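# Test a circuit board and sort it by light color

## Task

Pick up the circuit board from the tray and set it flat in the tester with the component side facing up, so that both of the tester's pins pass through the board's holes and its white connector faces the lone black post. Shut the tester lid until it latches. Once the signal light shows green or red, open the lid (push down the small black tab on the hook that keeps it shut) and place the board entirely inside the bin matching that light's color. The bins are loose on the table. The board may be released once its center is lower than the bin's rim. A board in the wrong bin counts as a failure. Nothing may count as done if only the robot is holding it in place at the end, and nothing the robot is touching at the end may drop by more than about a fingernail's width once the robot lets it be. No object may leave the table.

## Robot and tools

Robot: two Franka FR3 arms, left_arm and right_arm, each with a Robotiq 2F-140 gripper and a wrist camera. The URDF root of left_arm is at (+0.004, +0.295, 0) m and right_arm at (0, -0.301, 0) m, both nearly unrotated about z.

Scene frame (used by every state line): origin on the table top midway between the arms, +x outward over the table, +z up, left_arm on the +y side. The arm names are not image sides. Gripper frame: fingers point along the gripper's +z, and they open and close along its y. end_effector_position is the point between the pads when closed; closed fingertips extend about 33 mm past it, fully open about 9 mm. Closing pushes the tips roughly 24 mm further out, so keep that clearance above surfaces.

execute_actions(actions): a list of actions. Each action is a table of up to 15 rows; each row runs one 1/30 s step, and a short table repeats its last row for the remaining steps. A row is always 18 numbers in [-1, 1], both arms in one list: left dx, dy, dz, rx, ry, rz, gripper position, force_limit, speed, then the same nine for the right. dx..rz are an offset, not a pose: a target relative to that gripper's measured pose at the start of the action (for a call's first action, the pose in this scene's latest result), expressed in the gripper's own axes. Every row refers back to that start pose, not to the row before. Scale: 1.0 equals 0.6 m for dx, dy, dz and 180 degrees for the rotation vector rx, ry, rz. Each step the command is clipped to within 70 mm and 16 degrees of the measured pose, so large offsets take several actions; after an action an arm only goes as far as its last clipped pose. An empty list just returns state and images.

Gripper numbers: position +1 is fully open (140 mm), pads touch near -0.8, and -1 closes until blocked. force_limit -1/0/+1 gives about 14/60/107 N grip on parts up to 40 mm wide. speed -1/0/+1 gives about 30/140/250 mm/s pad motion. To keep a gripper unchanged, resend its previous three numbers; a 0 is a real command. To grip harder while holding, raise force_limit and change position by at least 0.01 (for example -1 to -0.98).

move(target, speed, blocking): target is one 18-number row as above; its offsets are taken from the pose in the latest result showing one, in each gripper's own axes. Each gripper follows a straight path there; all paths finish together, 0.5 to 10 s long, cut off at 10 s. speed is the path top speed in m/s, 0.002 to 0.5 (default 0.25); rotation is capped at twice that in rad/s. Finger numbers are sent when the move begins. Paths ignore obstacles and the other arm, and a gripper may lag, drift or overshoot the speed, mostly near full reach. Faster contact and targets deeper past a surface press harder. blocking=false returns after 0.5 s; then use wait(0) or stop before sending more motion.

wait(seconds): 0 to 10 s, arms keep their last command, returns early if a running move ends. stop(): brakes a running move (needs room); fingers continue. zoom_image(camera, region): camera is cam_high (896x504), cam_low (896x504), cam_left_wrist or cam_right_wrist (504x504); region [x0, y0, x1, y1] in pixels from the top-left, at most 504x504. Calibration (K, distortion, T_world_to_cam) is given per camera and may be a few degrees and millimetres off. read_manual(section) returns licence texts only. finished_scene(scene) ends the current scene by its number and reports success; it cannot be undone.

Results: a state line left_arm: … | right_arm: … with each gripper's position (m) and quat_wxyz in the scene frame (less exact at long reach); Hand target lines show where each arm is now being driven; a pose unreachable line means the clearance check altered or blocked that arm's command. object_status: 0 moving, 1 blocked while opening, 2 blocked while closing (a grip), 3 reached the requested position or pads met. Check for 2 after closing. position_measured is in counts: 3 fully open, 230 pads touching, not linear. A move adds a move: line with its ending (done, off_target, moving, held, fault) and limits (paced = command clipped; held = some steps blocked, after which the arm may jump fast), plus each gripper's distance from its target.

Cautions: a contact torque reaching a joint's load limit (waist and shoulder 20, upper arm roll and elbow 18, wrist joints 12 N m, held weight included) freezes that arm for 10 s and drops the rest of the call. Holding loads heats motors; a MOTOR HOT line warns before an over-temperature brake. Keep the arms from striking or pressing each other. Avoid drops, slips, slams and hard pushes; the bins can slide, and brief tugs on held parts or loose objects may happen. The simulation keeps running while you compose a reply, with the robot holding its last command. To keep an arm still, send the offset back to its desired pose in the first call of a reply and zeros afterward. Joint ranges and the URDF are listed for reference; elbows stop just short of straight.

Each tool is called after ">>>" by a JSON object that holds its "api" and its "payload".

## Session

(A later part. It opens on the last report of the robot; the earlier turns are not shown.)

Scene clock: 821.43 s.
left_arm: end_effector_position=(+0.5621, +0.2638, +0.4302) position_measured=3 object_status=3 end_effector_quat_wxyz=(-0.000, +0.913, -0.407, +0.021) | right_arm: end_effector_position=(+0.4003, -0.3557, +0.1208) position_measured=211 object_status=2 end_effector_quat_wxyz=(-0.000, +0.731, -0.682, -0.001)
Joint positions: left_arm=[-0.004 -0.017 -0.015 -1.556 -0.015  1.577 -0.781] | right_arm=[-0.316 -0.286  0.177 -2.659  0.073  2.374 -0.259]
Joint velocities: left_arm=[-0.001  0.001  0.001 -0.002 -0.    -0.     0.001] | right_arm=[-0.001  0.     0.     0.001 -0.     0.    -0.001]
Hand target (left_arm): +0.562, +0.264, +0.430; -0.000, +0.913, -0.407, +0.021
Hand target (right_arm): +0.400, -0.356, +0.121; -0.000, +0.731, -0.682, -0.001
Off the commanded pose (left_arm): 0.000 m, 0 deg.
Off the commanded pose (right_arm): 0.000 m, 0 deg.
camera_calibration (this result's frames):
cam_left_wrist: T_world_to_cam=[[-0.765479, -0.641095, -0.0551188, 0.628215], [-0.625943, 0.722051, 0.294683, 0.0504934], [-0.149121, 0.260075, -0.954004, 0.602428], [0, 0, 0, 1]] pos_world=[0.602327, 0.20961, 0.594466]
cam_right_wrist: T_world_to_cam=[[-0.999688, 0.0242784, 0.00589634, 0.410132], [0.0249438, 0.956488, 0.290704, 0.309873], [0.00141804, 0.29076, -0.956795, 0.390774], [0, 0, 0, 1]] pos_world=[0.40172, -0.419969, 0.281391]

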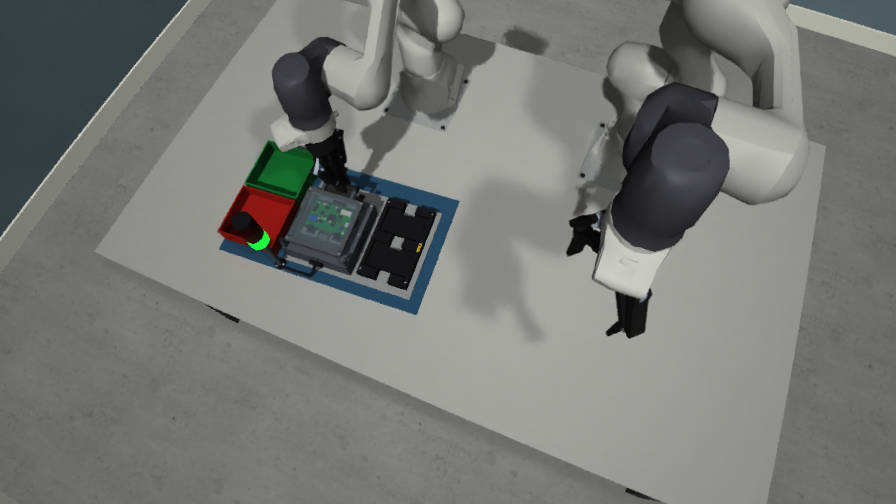

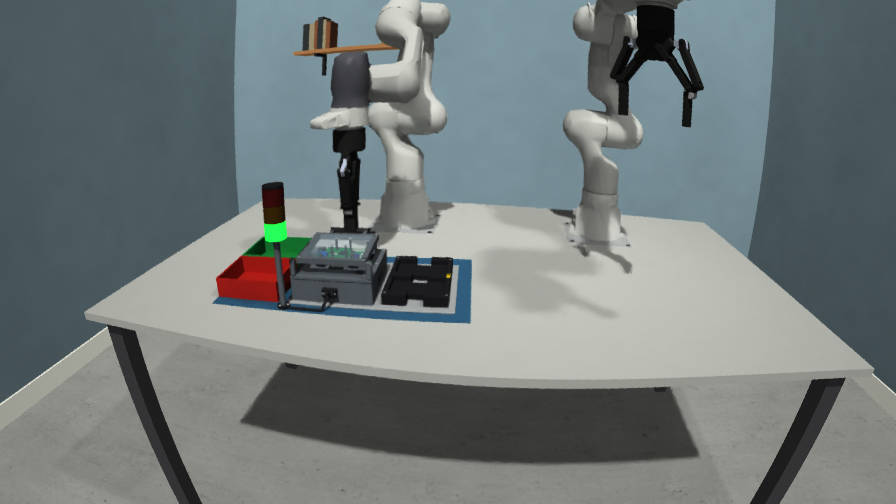

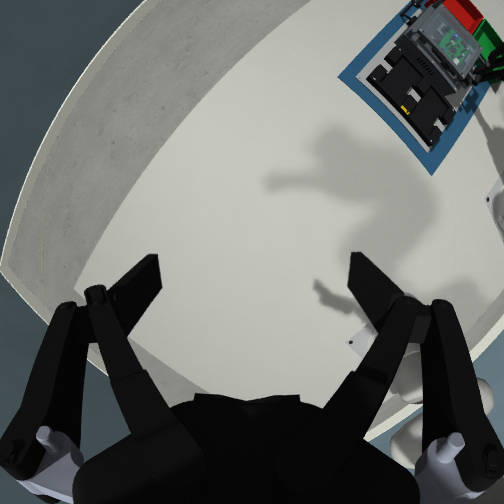

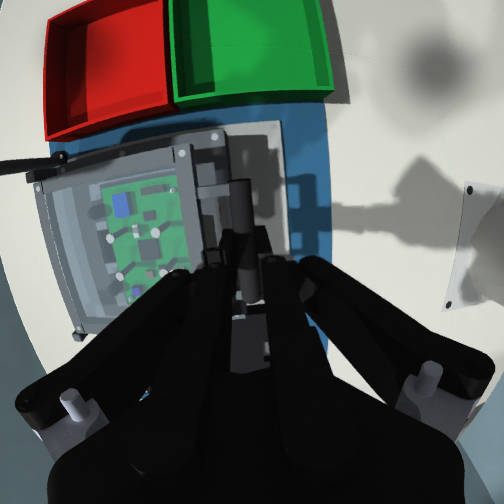

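>>> {"api": "move", "payload": {"target": [0,0,0,0,0,0,1,0,0, 0,-0.005,-0.040,0,0,0,-1,0,-0.3], "speed": 0.08}}

>>> {"api": "move", "payload": {"target": [0,0,0,0,0,0,1,0,0, 0,-0.023,-0.075,0,0,0,-1,0,-0.3], "speed": 0.1}}

>>> {"api": "move", "payload": {"target": [0,0,0,0,0,0,1,0,0, 0,-0.061,-0.087,0,0,0,-1,0,-0.3], "speed": 0.12}}

Scene clock: 836.67 s.
left_arm: end_effector_position=(+0.5621, +0.2638, +0.4302) position_measured=3 object_status=3 end_effector_quat_wxyz=(-0.000, +0.913, -0.407, +0.021) | right_arm: end_effector_position=(+0.4016, -0.3558, +0.1384) position_measured=211 object_status=2 end_effector_quat_wxyz=(+0.002, +0.731, -0.682, -0.003)
Joint positions: left_arm=[-0.004 -0.017 -0.015 -1.556 -0.015  1.577 -0.781] | right_arm=[-0.316 -0.312  0.175 -2.629  0.073  2.312 -0.259]
Joint velocities: left_arm=[-0.    -0.001  0.     0.     0.    -0.     0.   ] | right_arm=[ 0.001 -0.001 -0.     0.005  0.001 -0.006  0.   ]
Hand target (left_arm): +0.562, +0.264, +0.430; -0.000, +0.913, -0.407, +0.021
Hand target (right_arm): +0.403, -0.356, +0.145; -0.000, +0.731, -0.683, -0.001
Off the commanded pose (left_arm): 0.000 m, 0 deg.
Off the commanded pose (right_arm): 0.007 m, 0 deg.
move: off_target (right_arm)
camera_calibration (this result's frames):
cam_left_wrist: T_world_to_cam=[[-0.765479, -0.641095, -0.0551188, 0.628215], [-0.625943, 0.722051, 0.294683, 0.0504934], [-0.149121, 0.260075, -0.954004, 0.602429], [0, 0, 0, 1]] pos_world=[0.602327, 0.20961, 0.594466]
cam_right_wrist: T_world_to_cam=[[-0.999622, 0.0246658, 0.01215, 0.410658], [0.0271341, 0.956385, 0.290846, 0.303879], [-0.00444612, 0.291066, -0.956693, 0.41006], [0, 0, 0, 1]] pos_world=[0.404081, -0.420109, 0.298929]

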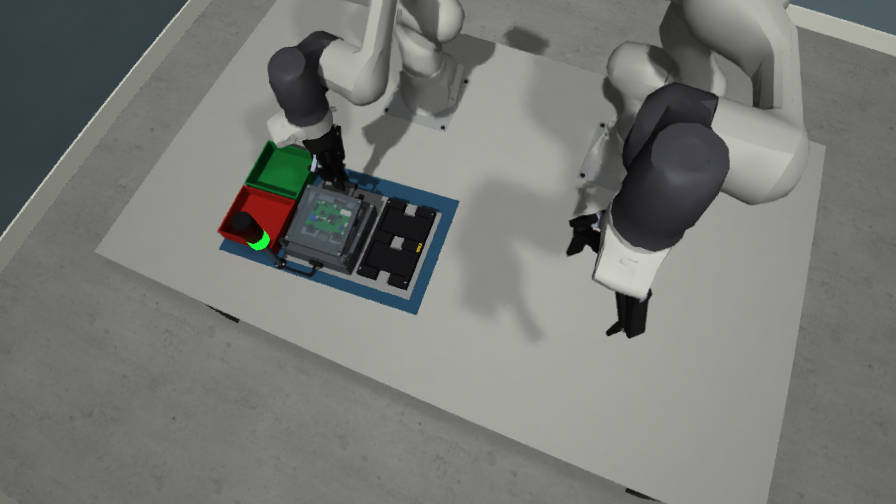

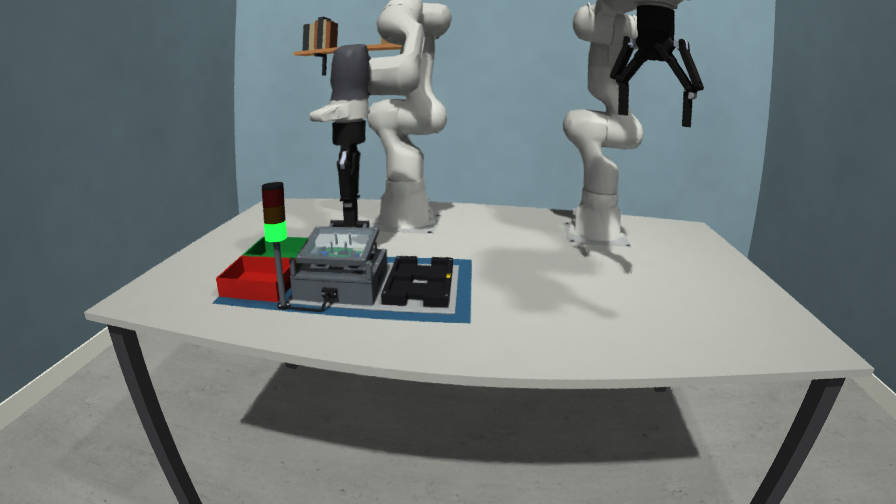

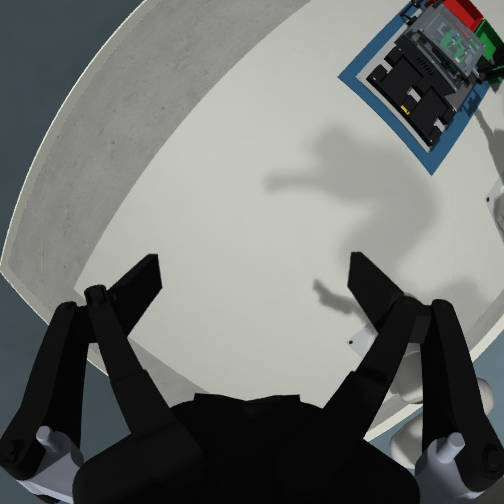

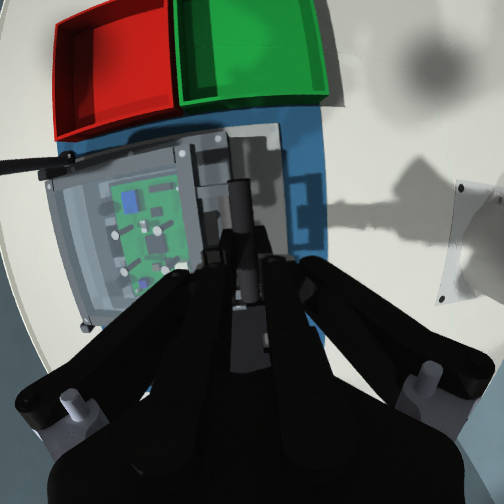

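Scene clock: 837.53 s.
left_arm: end_effector_position=(+0.5621, +0.2638, +0.4302) position_measured=3 object_status=3 end_effector_quat_wxyz=(-0.000, +0.913, -0.407, +0.021) | right_arm: end_effector_position=(+0.4098, -0.3560, +0.1726) position_measured=211 object_status=2 end_effector_quat_wxyz=(+0.008, +0.731, -0.682, -0.012)
Joint positions: left_arm=[-0.004 -0.017 -0.015 -1.556 -0.015  1.577 -0.781] | right_arm=[-0.319 -0.327  0.174 -2.538  0.068  2.187 -0.256]
Joint velocities: left_arm=[ 0.002  0.     0.001 -0.     0.001  0.     0.   ] | right_arm=[-0.001 -0.    -0.001  0.005  0.001 -0.007 -0.   ]
Hand target (left_arm): +0.562, +0.264, +0.430; -0.000, +0.913, -0.407, +0.021
Hand target (right_arm): +0.416, -0.356, +0.183; +0.002, +0.730, -0.683, -0.003
Off the commanded pose (left_arm): 0.000 m, 0 deg.
Off the commanded pose (right_arm): 0.012 m, 1 deg.
move: off_target (right_arm)
camera_calibration (this result's frames):
cam_left_wrist: T_world_to_cam=[[-0.76548, -0.641095, -0.0551188, 0.628215], [-0.625942, 0.722051, 0.294683, 0.0504933], [-0.149121, 0.260075, -0.954004, 0.602428], [0, 0, 0, 1]] pos_world=[0.602327, 0.20961, 0.594466]
cam_right_wrist: T_world_to_cam=[[-0.999206, 0.0233462, 0.032274, 0.414295], [0.0317851, 0.955653, 0.292775, 0.2914], [-0.0240076, 0.293569, -0.955636, 0.451578], [0, 0, 0, 1]] pos_world=[0.415545, -0.420718, 0.332859]

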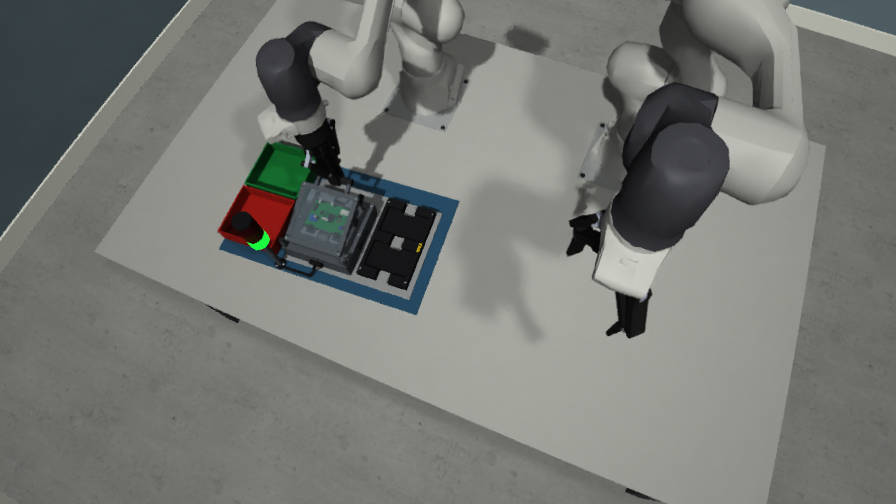

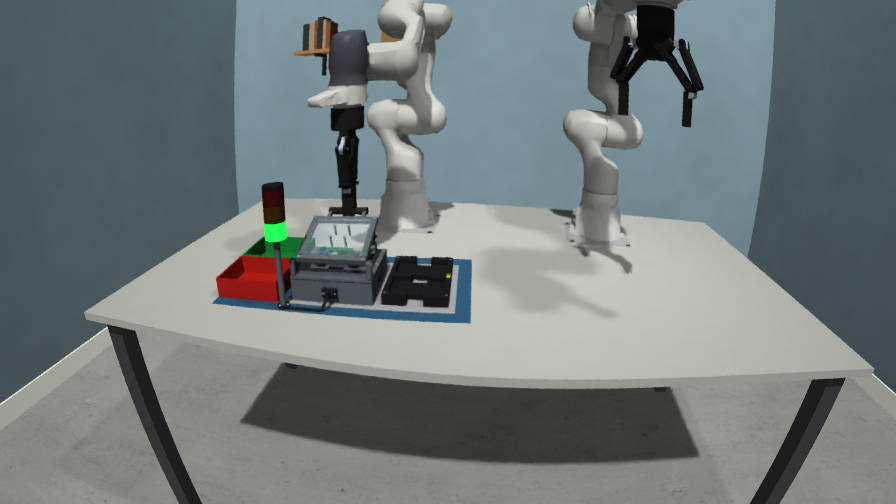

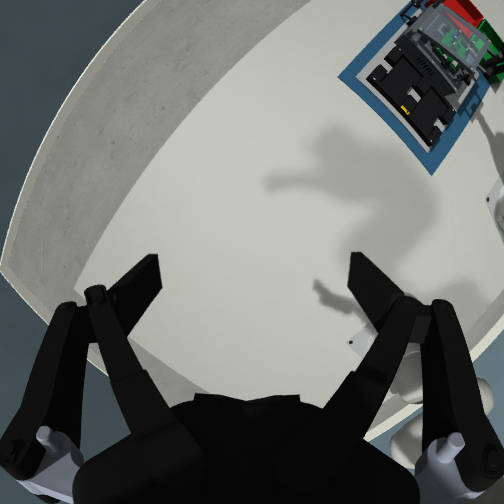

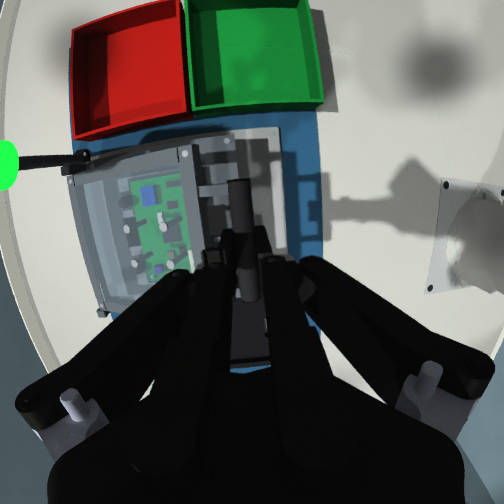

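Scene clock: 838.43 s.
left_arm: end_effector_position=(+0.5621, +0.2638, +0.4302) position_measured=3 object_status=3 end_effector_quat_wxyz=(-0.000, +0.913, -0.407, +0.021) | right_arm: end_effector_position=(+0.4274, -0.3564, +0.2090) position_measured=211 object_status=2 end_effector_quat_wxyz=(+0.026, +0.730, -0.682, -0.035)
Joint positions: left_arm=[-0.004 -0.017 -0.015 -1.556 -0.015  1.577 -0.781] | right_arm=[-0.321 -0.262  0.176 -2.366  0.048  2.02  -0.235]
Joint velocities: left_arm=[-0.    -0.    -0.001 -0.    -0.001  0.     0.001] | right_arm=[-0.002  0.007  0.     0.011 -0.001 -0.01   0.006]
Hand target (left_arm): +0.562, +0.264, +0.430; -0.000, +0.913, -0.407, +0.021
Hand target (right_arm): +0.447, -0.356, +0.225; +0.008, +0.731, -0.683, -0.011
Off the commanded pose (left_arm): 0.000 m, 0 deg.
Off the commanded pose (right_arm): 0.025 m, 3 deg.
move: off_target (right_arm)
camera_calibration (this result's frames):
cam_left_wrist: T_world_to_cam=[[-0.765479, -0.641095, -0.055119, 0.628215], [-0.625943, 0.722051, 0.294683, 0.0504935], [-0.149121, 0.260075, -0.954004, 0.602428], [0, 0, 0, 1]] pos_world=[0.602327, 0.20961, 0.594466]
cam_right_wrist: T_world_to_cam=[[-0.995503, 0.0251101, 0.091343, 0.417452], [0.0512544, 0.953678, 0.296432, 0.270731], [-0.0796684, 0.299781, -0.950676, 0.511827], [0, 0, 0, 1]] pos_world=[0.442475, -0.422108, 0.368196]

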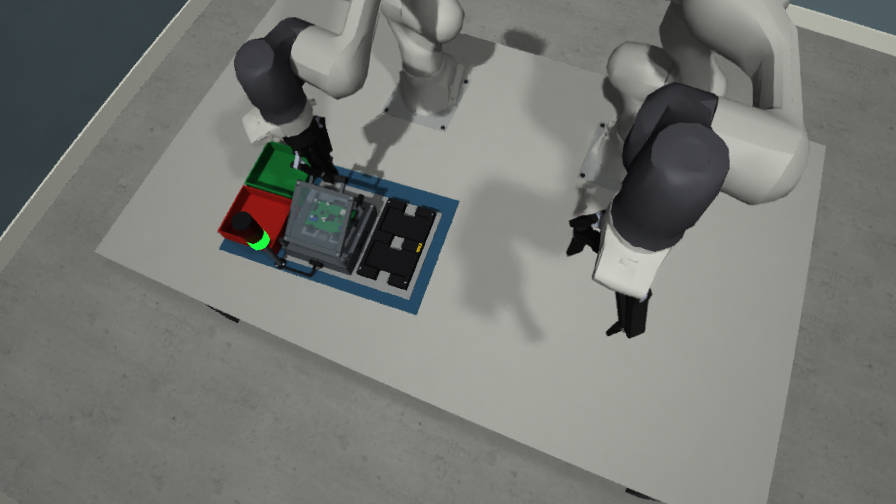

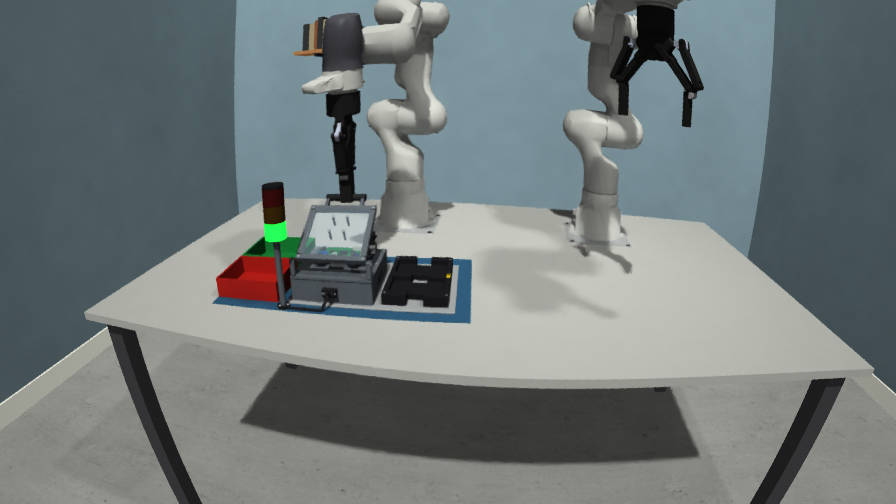

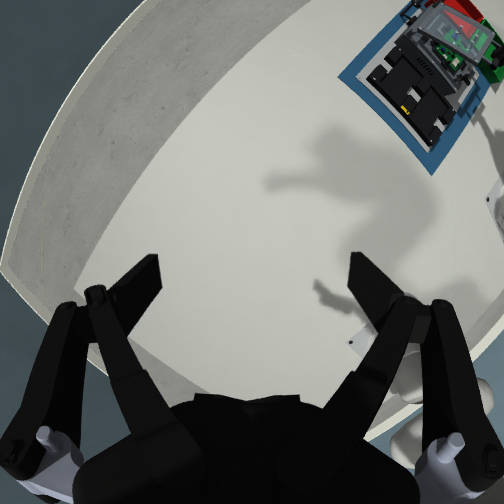

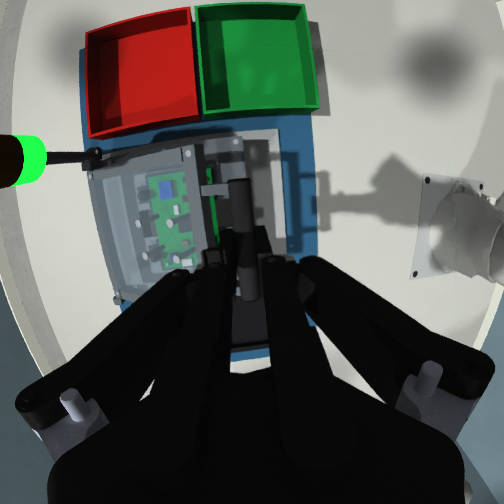

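>>> {"api": "wait", "payload": {"seconds": 0.3}}

Scene clock: 841.70 s.
left_arm: end_effector_position=(+0.5621, +0.2638, +0.4302) position_measured=3 object_status=3 end_effector_quat_wxyz=(-0.000, +0.913, -0.407, +0.021) | right_arm: end_effector_position=(+0.4275, -0.3564, +0.2091) position_measured=211 object_status=2 end_effector_quat_wxyz=(+0.026, +0.730, -0.682, -0.036)
Joint positions: left_arm=[-0.004 -0.017 -0.015 -1.556 -0.015  1.577 -0.781] | right_arm=[-0.321 -0.261  0.176 -2.365  0.048  2.019 -0.234]
Joint velocities: left_arm=[-0.001  0.001 -0.001 -0.001  0.002 -0.    -0.001] | right_arm=[ 0.001 -0.002 -0.     0.    -0.001  0.001 -0.   ]
Hand target (left_arm): +0.562, +0.264, +0.430; -0.000, +0.913, -0.407, +0.021
Hand target (right_arm): +0.447, -0.356, +0.225; +0.008, +0.731, -0.683, -0.011
Off the commanded pose (left_arm): 0.000 m, 0 deg.
Off the commanded pose (right_arm): 0.025 m, 3 deg.
wait: 0.30 s; at rest from the start
camera_calibration (this result's frames):
cam_left_wrist: T_world_to_cam=[[-0.765479, -0.641095, -0.0551188, 0.628215], [-0.625943, 0.722051, 0.294683, 0.0504935], [-0.149121, 0.260075, -0.954004, 0.602429], [0, 0, 0, 1]] pos_world=[0.602327, 0.209611, 0.594466]
cam_right_wrist: T_world_to_cam=[[-0.995428, 0.0255372, 0.0920398, 0.4175], [0.0518472, 0.953745, 0.296112, 0.270524], [-0.0802206, 0.29953, -0.950708, 0.512095], [0, 0, 0, 1]] pos_world=[0.442646, -0.422061, 0.368321]

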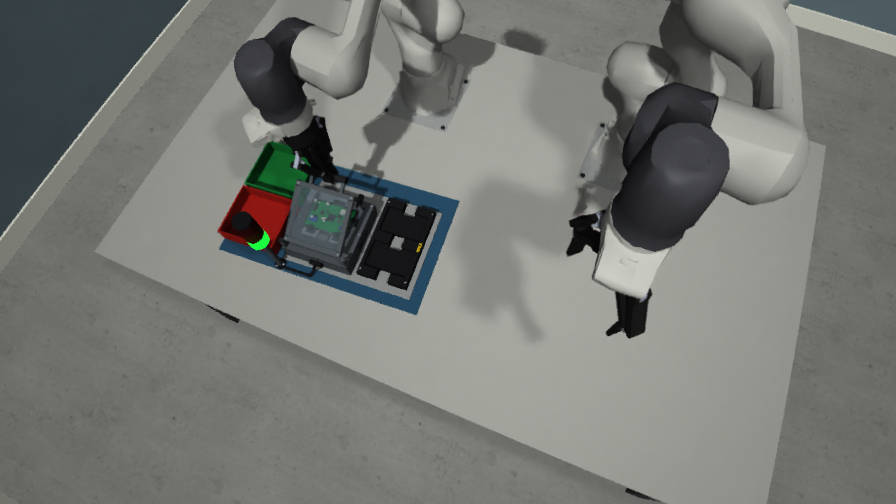

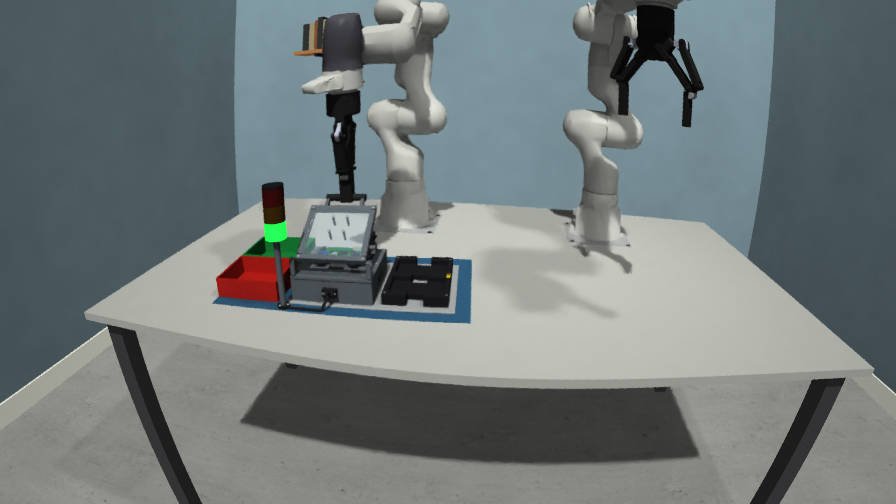

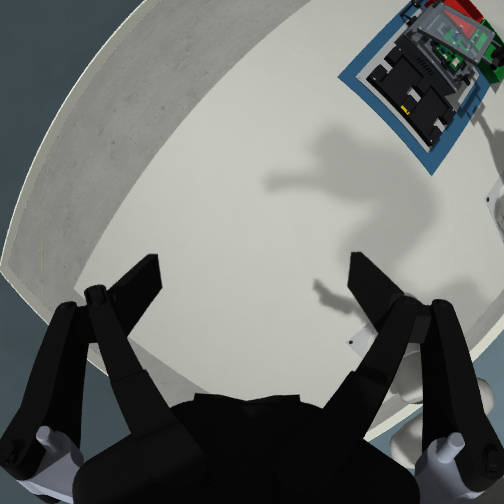

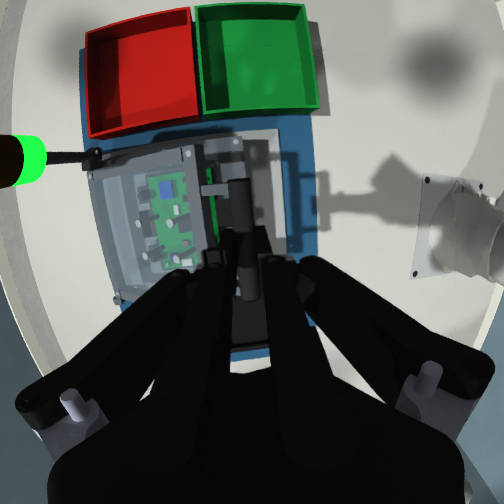

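>>> {"api": "move", "payload": {"target": [0,0,0,0,0,0,1,0,0, 0,-0.076,-0.096,0.028,0.005,0,-0.97,-0.6,-0.3], "speed": 0.08}}

Scene clock: 860.67 s.
left_arm: end_effector_position=(+0.5621, +0.2638, +0.4302) position_measured=3 object_status=3 end_effector_quat_wxyz=(-0.000, +0.913, -0.407, +0.021) | right_arm: end_effector_position=(+0.4558, -0.3554, +0.2484) position_measured=211 object_status=2 end_effector_quat_wxyz=(+0.019, +0.730, -0.683, -0.026)
Joint positions: left_arm=[-0.004 -0.017 -0.015 -1.556 -0.015  1.577 -0.781] | right_arm=[-0.321 -0.231  0.182 -2.234  0.043  1.941 -0.219]
Joint velocities: left_arm=[-0.001  0.001  0.001  0.001  0.    -0.001  0.   ] | right_arm=[-0.001  0.004  0.     0.005 -0.001 -0.005  0.005]
Hand target (left_arm): +0.562, +0.264, +0.430; -0.000, +0.913, -0.407, +0.021
Hand target (right_arm): +0.477, -0.356, +0.263; +0.000, +0.730, -0.684, +0.001
Off the commanded pose (left_arm): 0.000 m, 0 deg.
Off the commanded pose (right_arm): 0.026 m, 4 deg.
move: off_target (right_arm)
camera_calibration (this result's frames):
cam_left_wrist: T_world_to_cam=[[-0.76548, -0.641095, -0.0551188, 0.628215], [-0.625942, 0.722051, 0.294683, 0.0504933], [-0.149121, 0.260075, -0.954004, 0.602428], [0, 0, 0, 1]] pos_world=[0.602327, 0.20961, 0.594466]
cam_right_wrist: T_world_to_cam=[[-0.997228, 0.0272166, 0.069253, 0.449062], [0.0464972, 0.954548, 0.294409, 0.259676], [-0.0580925, 0.296813, -0.953167, 0.541016], [0, 0, 0, 1]] pos_world=[0.467172, -0.420675, 0.408129]

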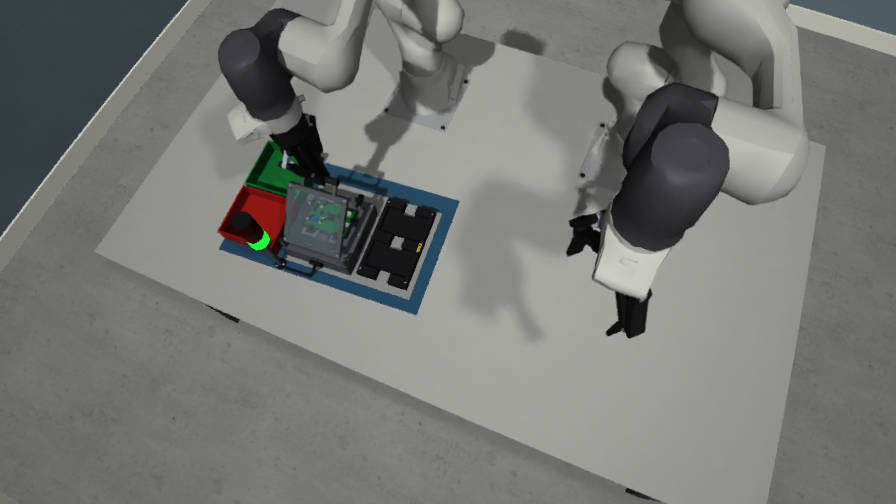

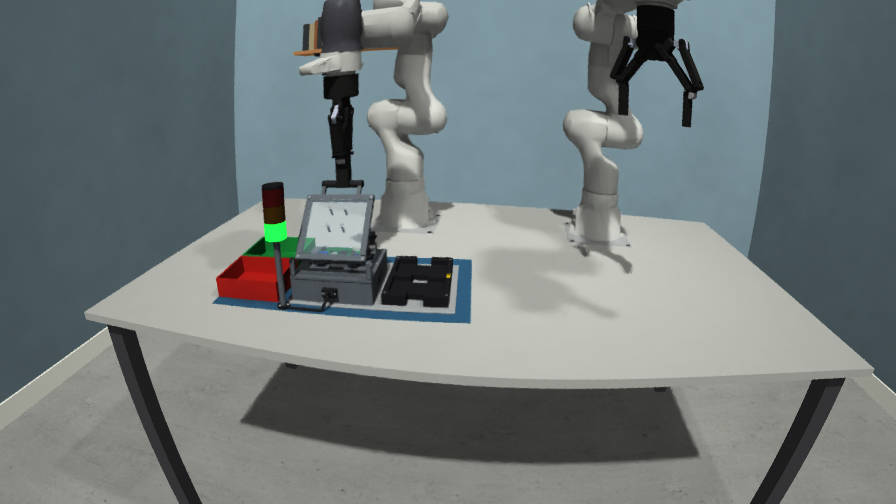

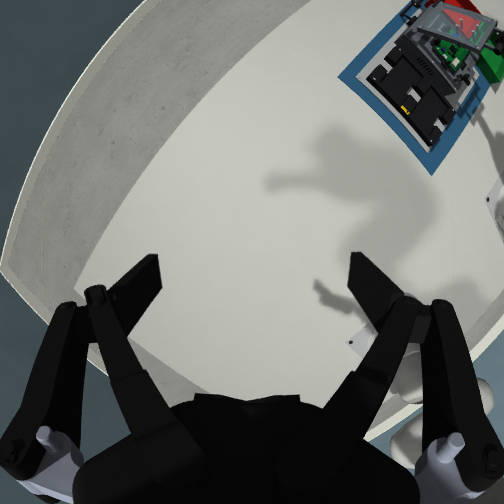

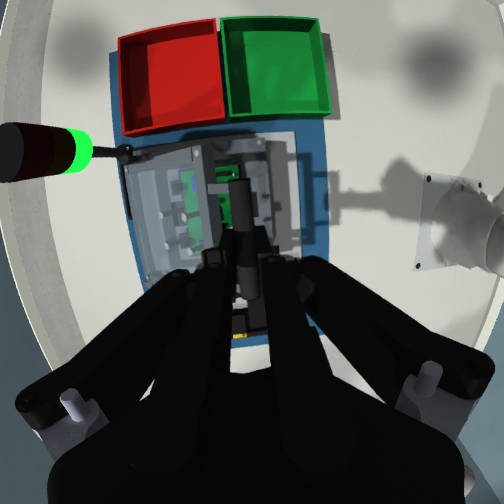

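>>> {"api": "move", "payload": {"target": [0,0,0,0,0,0,1,0,0, 0,-0.119,-0.078,0.020,0.004,0,-0.97,-0.6,-0.3], "speed": 0.08}}

Scene clock: 869.13 s.
left_arm: end_effector_position=(+0.5621, +0.2638, +0.4302) position_measured=3 object_status=3 end_effector_quat_wxyz=(-0.000, +0.913, -0.407, +0.021) | right_arm: end_effector_position=(+0.5102, -0.3533, +0.2891) position_measured=211 object_status=2 end_effector_quat_wxyz=(+0.018, +0.730, -0.683, -0.019)
Joint positions: left_arm=[-0.004 -0.017 -0.015 -1.556 -0.015  1.577 -0.781] | right_arm=[-0.318 -0.1    0.203 -1.992  0.015  1.843 -0.178]
Joint velocities: left_arm=[-0.002  0.001  0.001  0.     0.001  0.     0.002] | right_arm=[ 0.002  0.002  0.002  0.003 -0.003 -0.004  0.006]
Hand target (left_arm): +0.562, +0.264, +0.430; -0.000, +0.913, -0.407, +0.021
Hand target (right_arm): +0.529, -0.353, +0.292; +0.002, +0.729, -0.684, +0.001
Off the commanded pose (left_arm): 0.000 m, 0 deg.
Off the commanded pose (right_arm): 0.020 m, 3 deg.
move: off_target (right_arm)
camera_calibration (this result's frames):
cam_left_wrist: T_world_to_cam=[[-0.765479, -0.641095, -0.0551189, 0.628215], [-0.625943, 0.722051, 0.294683, 0.0504934], [-0.149121, 0.260075, -0.954004, 0.602428], [0, 0, 0, 1]] pos_world=[0.602327, 0.20961, 0.594466]
cam_right_wrist: T_world_to_cam=[[-0.998016, 0.028041, 0.0563781, 0.504824], [0.0431039, 0.956937, 0.287079, 0.247812], [-0.0459003, 0.288939, -0.956246, 0.574183], [0, 0, 0, 1]] pos_world=[0.519496, -0.4172, 0.449458]

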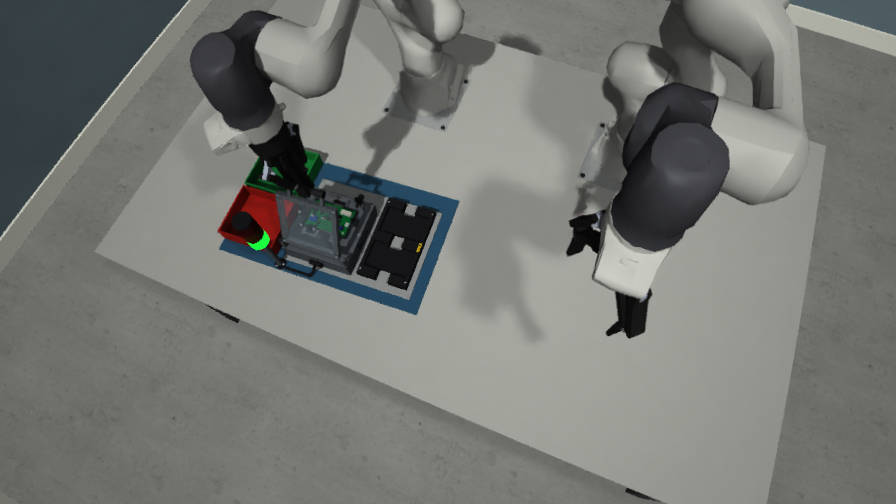

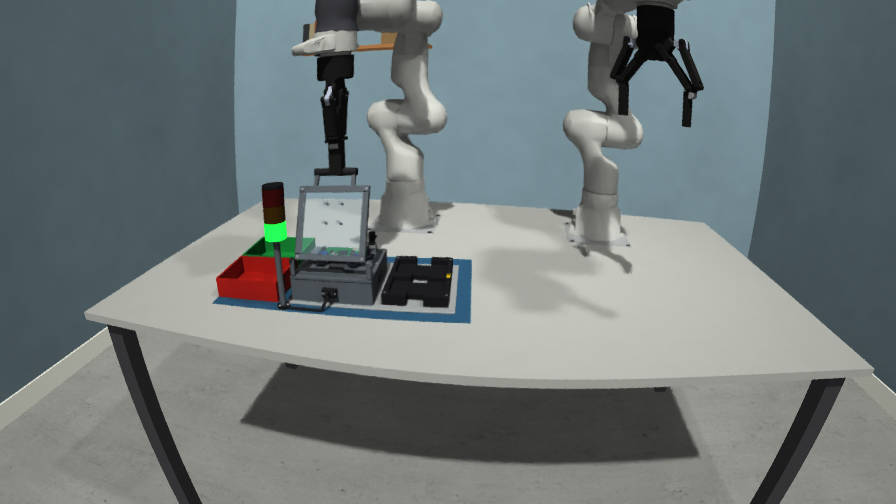

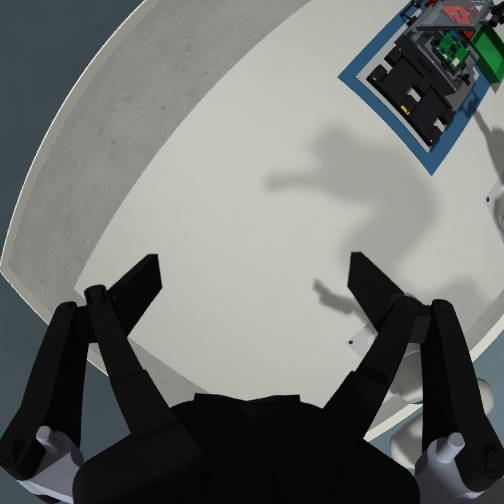

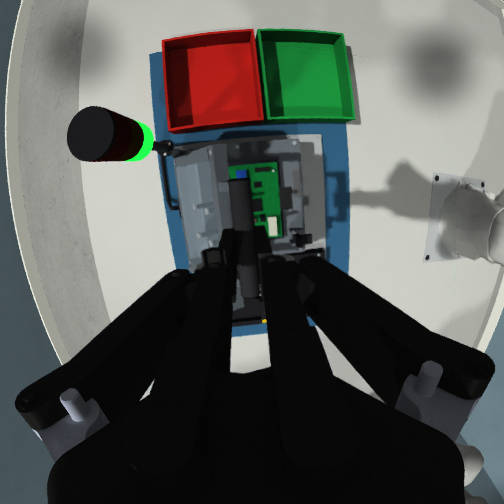

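>>> {"api": "move", "payload": {"target": [0,0,0,0,0,0,1,0,0, 0,-0.149,-0.019,0.017,0.002,0,-0.97,-0.6,-0.3], "speed": 0.08}}

Scene clock: 875.50 s.
left_arm: end_effector_position=(+0.5621, +0.2638, +0.4302) position_measured=3 object_status=3 end_effector_quat_wxyz=(-0.000, +0.913, -0.407, +0.021) | right_arm: end_effector_position=(+0.6011, -0.3486, +0.3095) position_measured=211 object_status=2 end_effector_quat_wxyz=(-0.003, +0.731, -0.682, +0.010)
Joint positions: left_arm=[-0.004 -0.017 -0.015 -1.556 -0.015  1.577 -0.781] | right_arm=[-0.291  0.112  0.221 -1.703 -0.034  1.831 -0.123]
Joint velocities: left_arm=[-0.     0.     0.     0.002 -0.     0.     0.001] | right_arm=[ 0.002  0.004  0.     0.001 -0.001  0.007  0.009]
Hand target (left_arm): +0.562, +0.264, +0.430; -0.000, +0.913, -0.407, +0.021
Hand target (right_arm): +0.600, -0.349, +0.296; +0.002, +0.730, -0.684, +0.003
Off the commanded pose (left_arm): 0.000 m, 0 deg.
Off the commanded pose (right_arm): 0.014 m, 1 deg.
move: off_target (right_arm)
camera_calibration (this result's frames):
cam_left_wrist: T_world_to_cam=[[-0.765479, -0.641095, -0.0551188, 0.628215], [-0.625943, 0.722051, 0.294683, 0.0504934], [-0.149121, 0.260075, -0.954004, 0.602428], [0, 0, 0, 1]] pos_world=[0.602327, 0.20961, 0.594466]
cam_right_wrist: T_world_to_cam=[[-0.999596, 0.0246292, -0.0141577, 0.615848], [0.0196727, 0.959659, 0.280476, 0.250584], [0.0204945, 0.280085, -0.959756, 0.554661], [0, 0, 0, 1]] pos_world=[0.599302, -0.410995, 0.470776]

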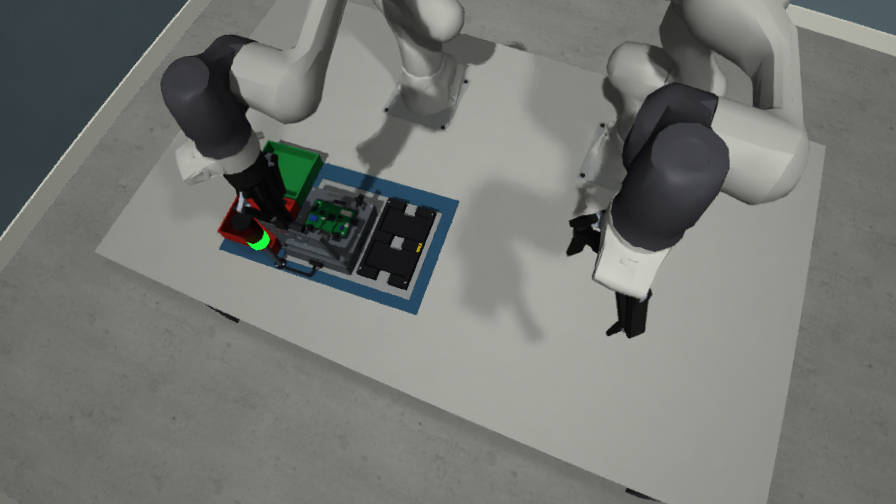

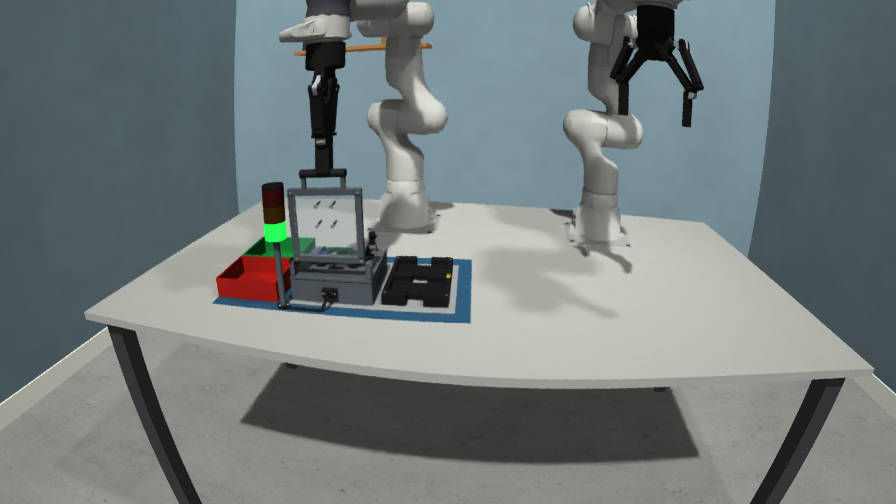

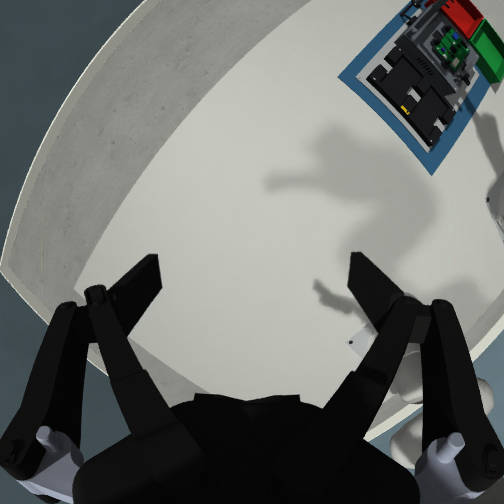

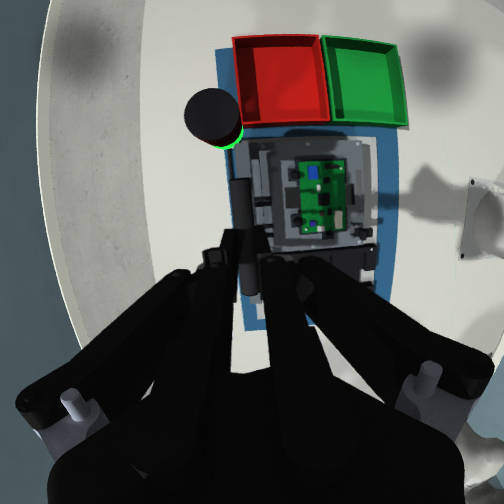

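>>> {"api": "move", "payload": {"target": [0,0,0,0,0,0,1,0,0, 0,-0.055,0.008,-0.003,0,0,-0.97,-0.6,-0.3], "speed": 0.06}}

Scene clock: 883.07 s.
left_arm: end_effector_position=(+0.5621, +0.2638, +0.4302) position_measured=3 object_status=3 end_effector_quat_wxyz=(-0.000, +0.913, -0.407, +0.021) | right_arm: end_effector_position=(+0.6324, -0.3470, +0.3054) position_measured=213 object_status=2 end_effector_quat_wxyz=(+0.002, +0.732, -0.681, +0.006)
Joint positions: left_arm=[-0.004 -0.017 -0.015 -1.556 -0.015  1.577 -0.781] | right_arm=[-0.269  0.232  0.221 -1.553 -0.062  1.785 -0.105]
Joint velocities: left_arm=[ 0.001  0.002  0.001  0.001 -0.001  0.     0.001] | right_arm=[ 0.004  0.011  0.     0.016 -0.007 -0.015  0.013]
Hand target (left_arm): +0.562, +0.264, +0.430; -0.000, +0.913, -0.407, +0.021
Hand target (right_arm): +0.634, -0.347, +0.306; +0.001, +0.731, -0.682, +0.007
Off the commanded pose (left_arm): 0.000 m, 0 deg.
Off the commanded pose (right_arm): 0.002 m, 0 deg.
move: done
camera_calibration (this result's frames):
cam_left_wrist: T_world_to_cam=[[-0.76548, -0.641095, -0.0551189, 0.628215], [-0.625942, 0.722051, 0.294683, 0.0504933], [-0.149121, 0.260075, -0.954004, 0.602428], [0, 0, 0, 1]] pos_world=[0.602327, 0.20961, 0.594466]
cam_right_wrist: T_world_to_cam=[[-0.999768, 0.0214654, -0.00156329, 0.642252], [0.0201716, 0.959878, 0.279691, 0.249578], [0.00750425, 0.279594, -0.960089, 0.557787], [0, 0, 0, 1]] pos_world=[0.632883, -0.409305, 0.466725]

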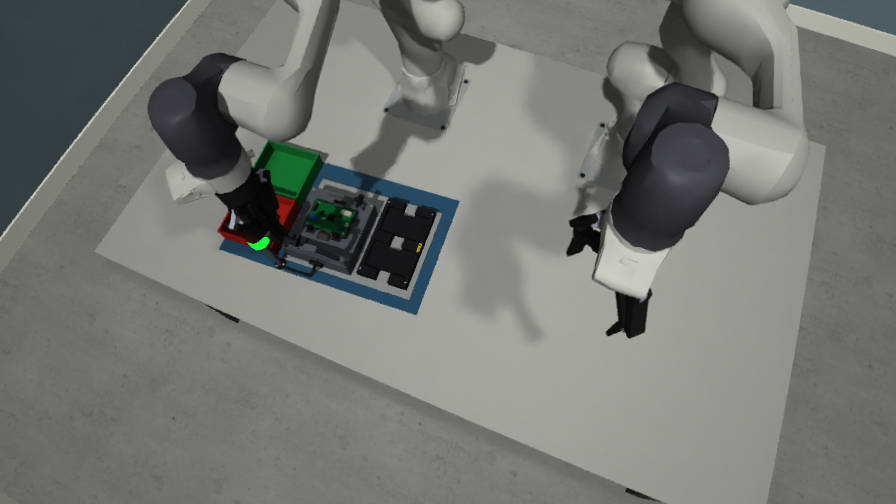

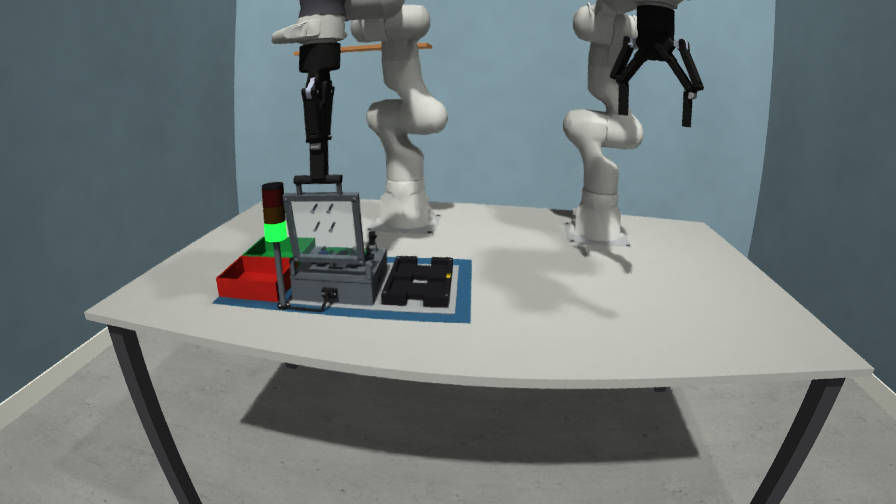

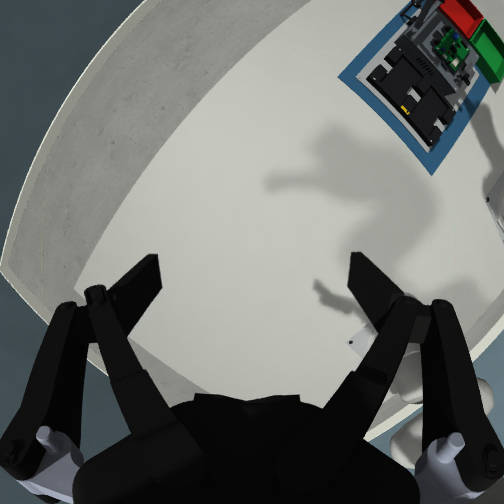

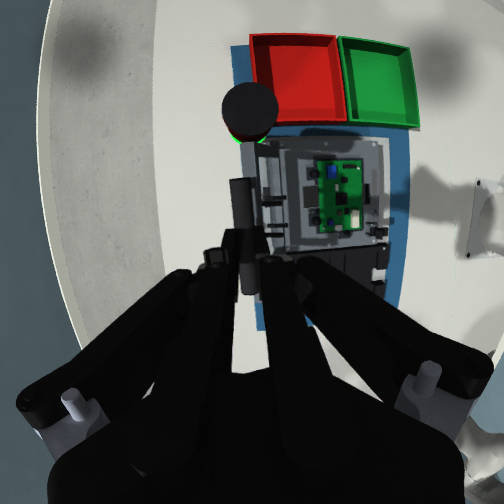

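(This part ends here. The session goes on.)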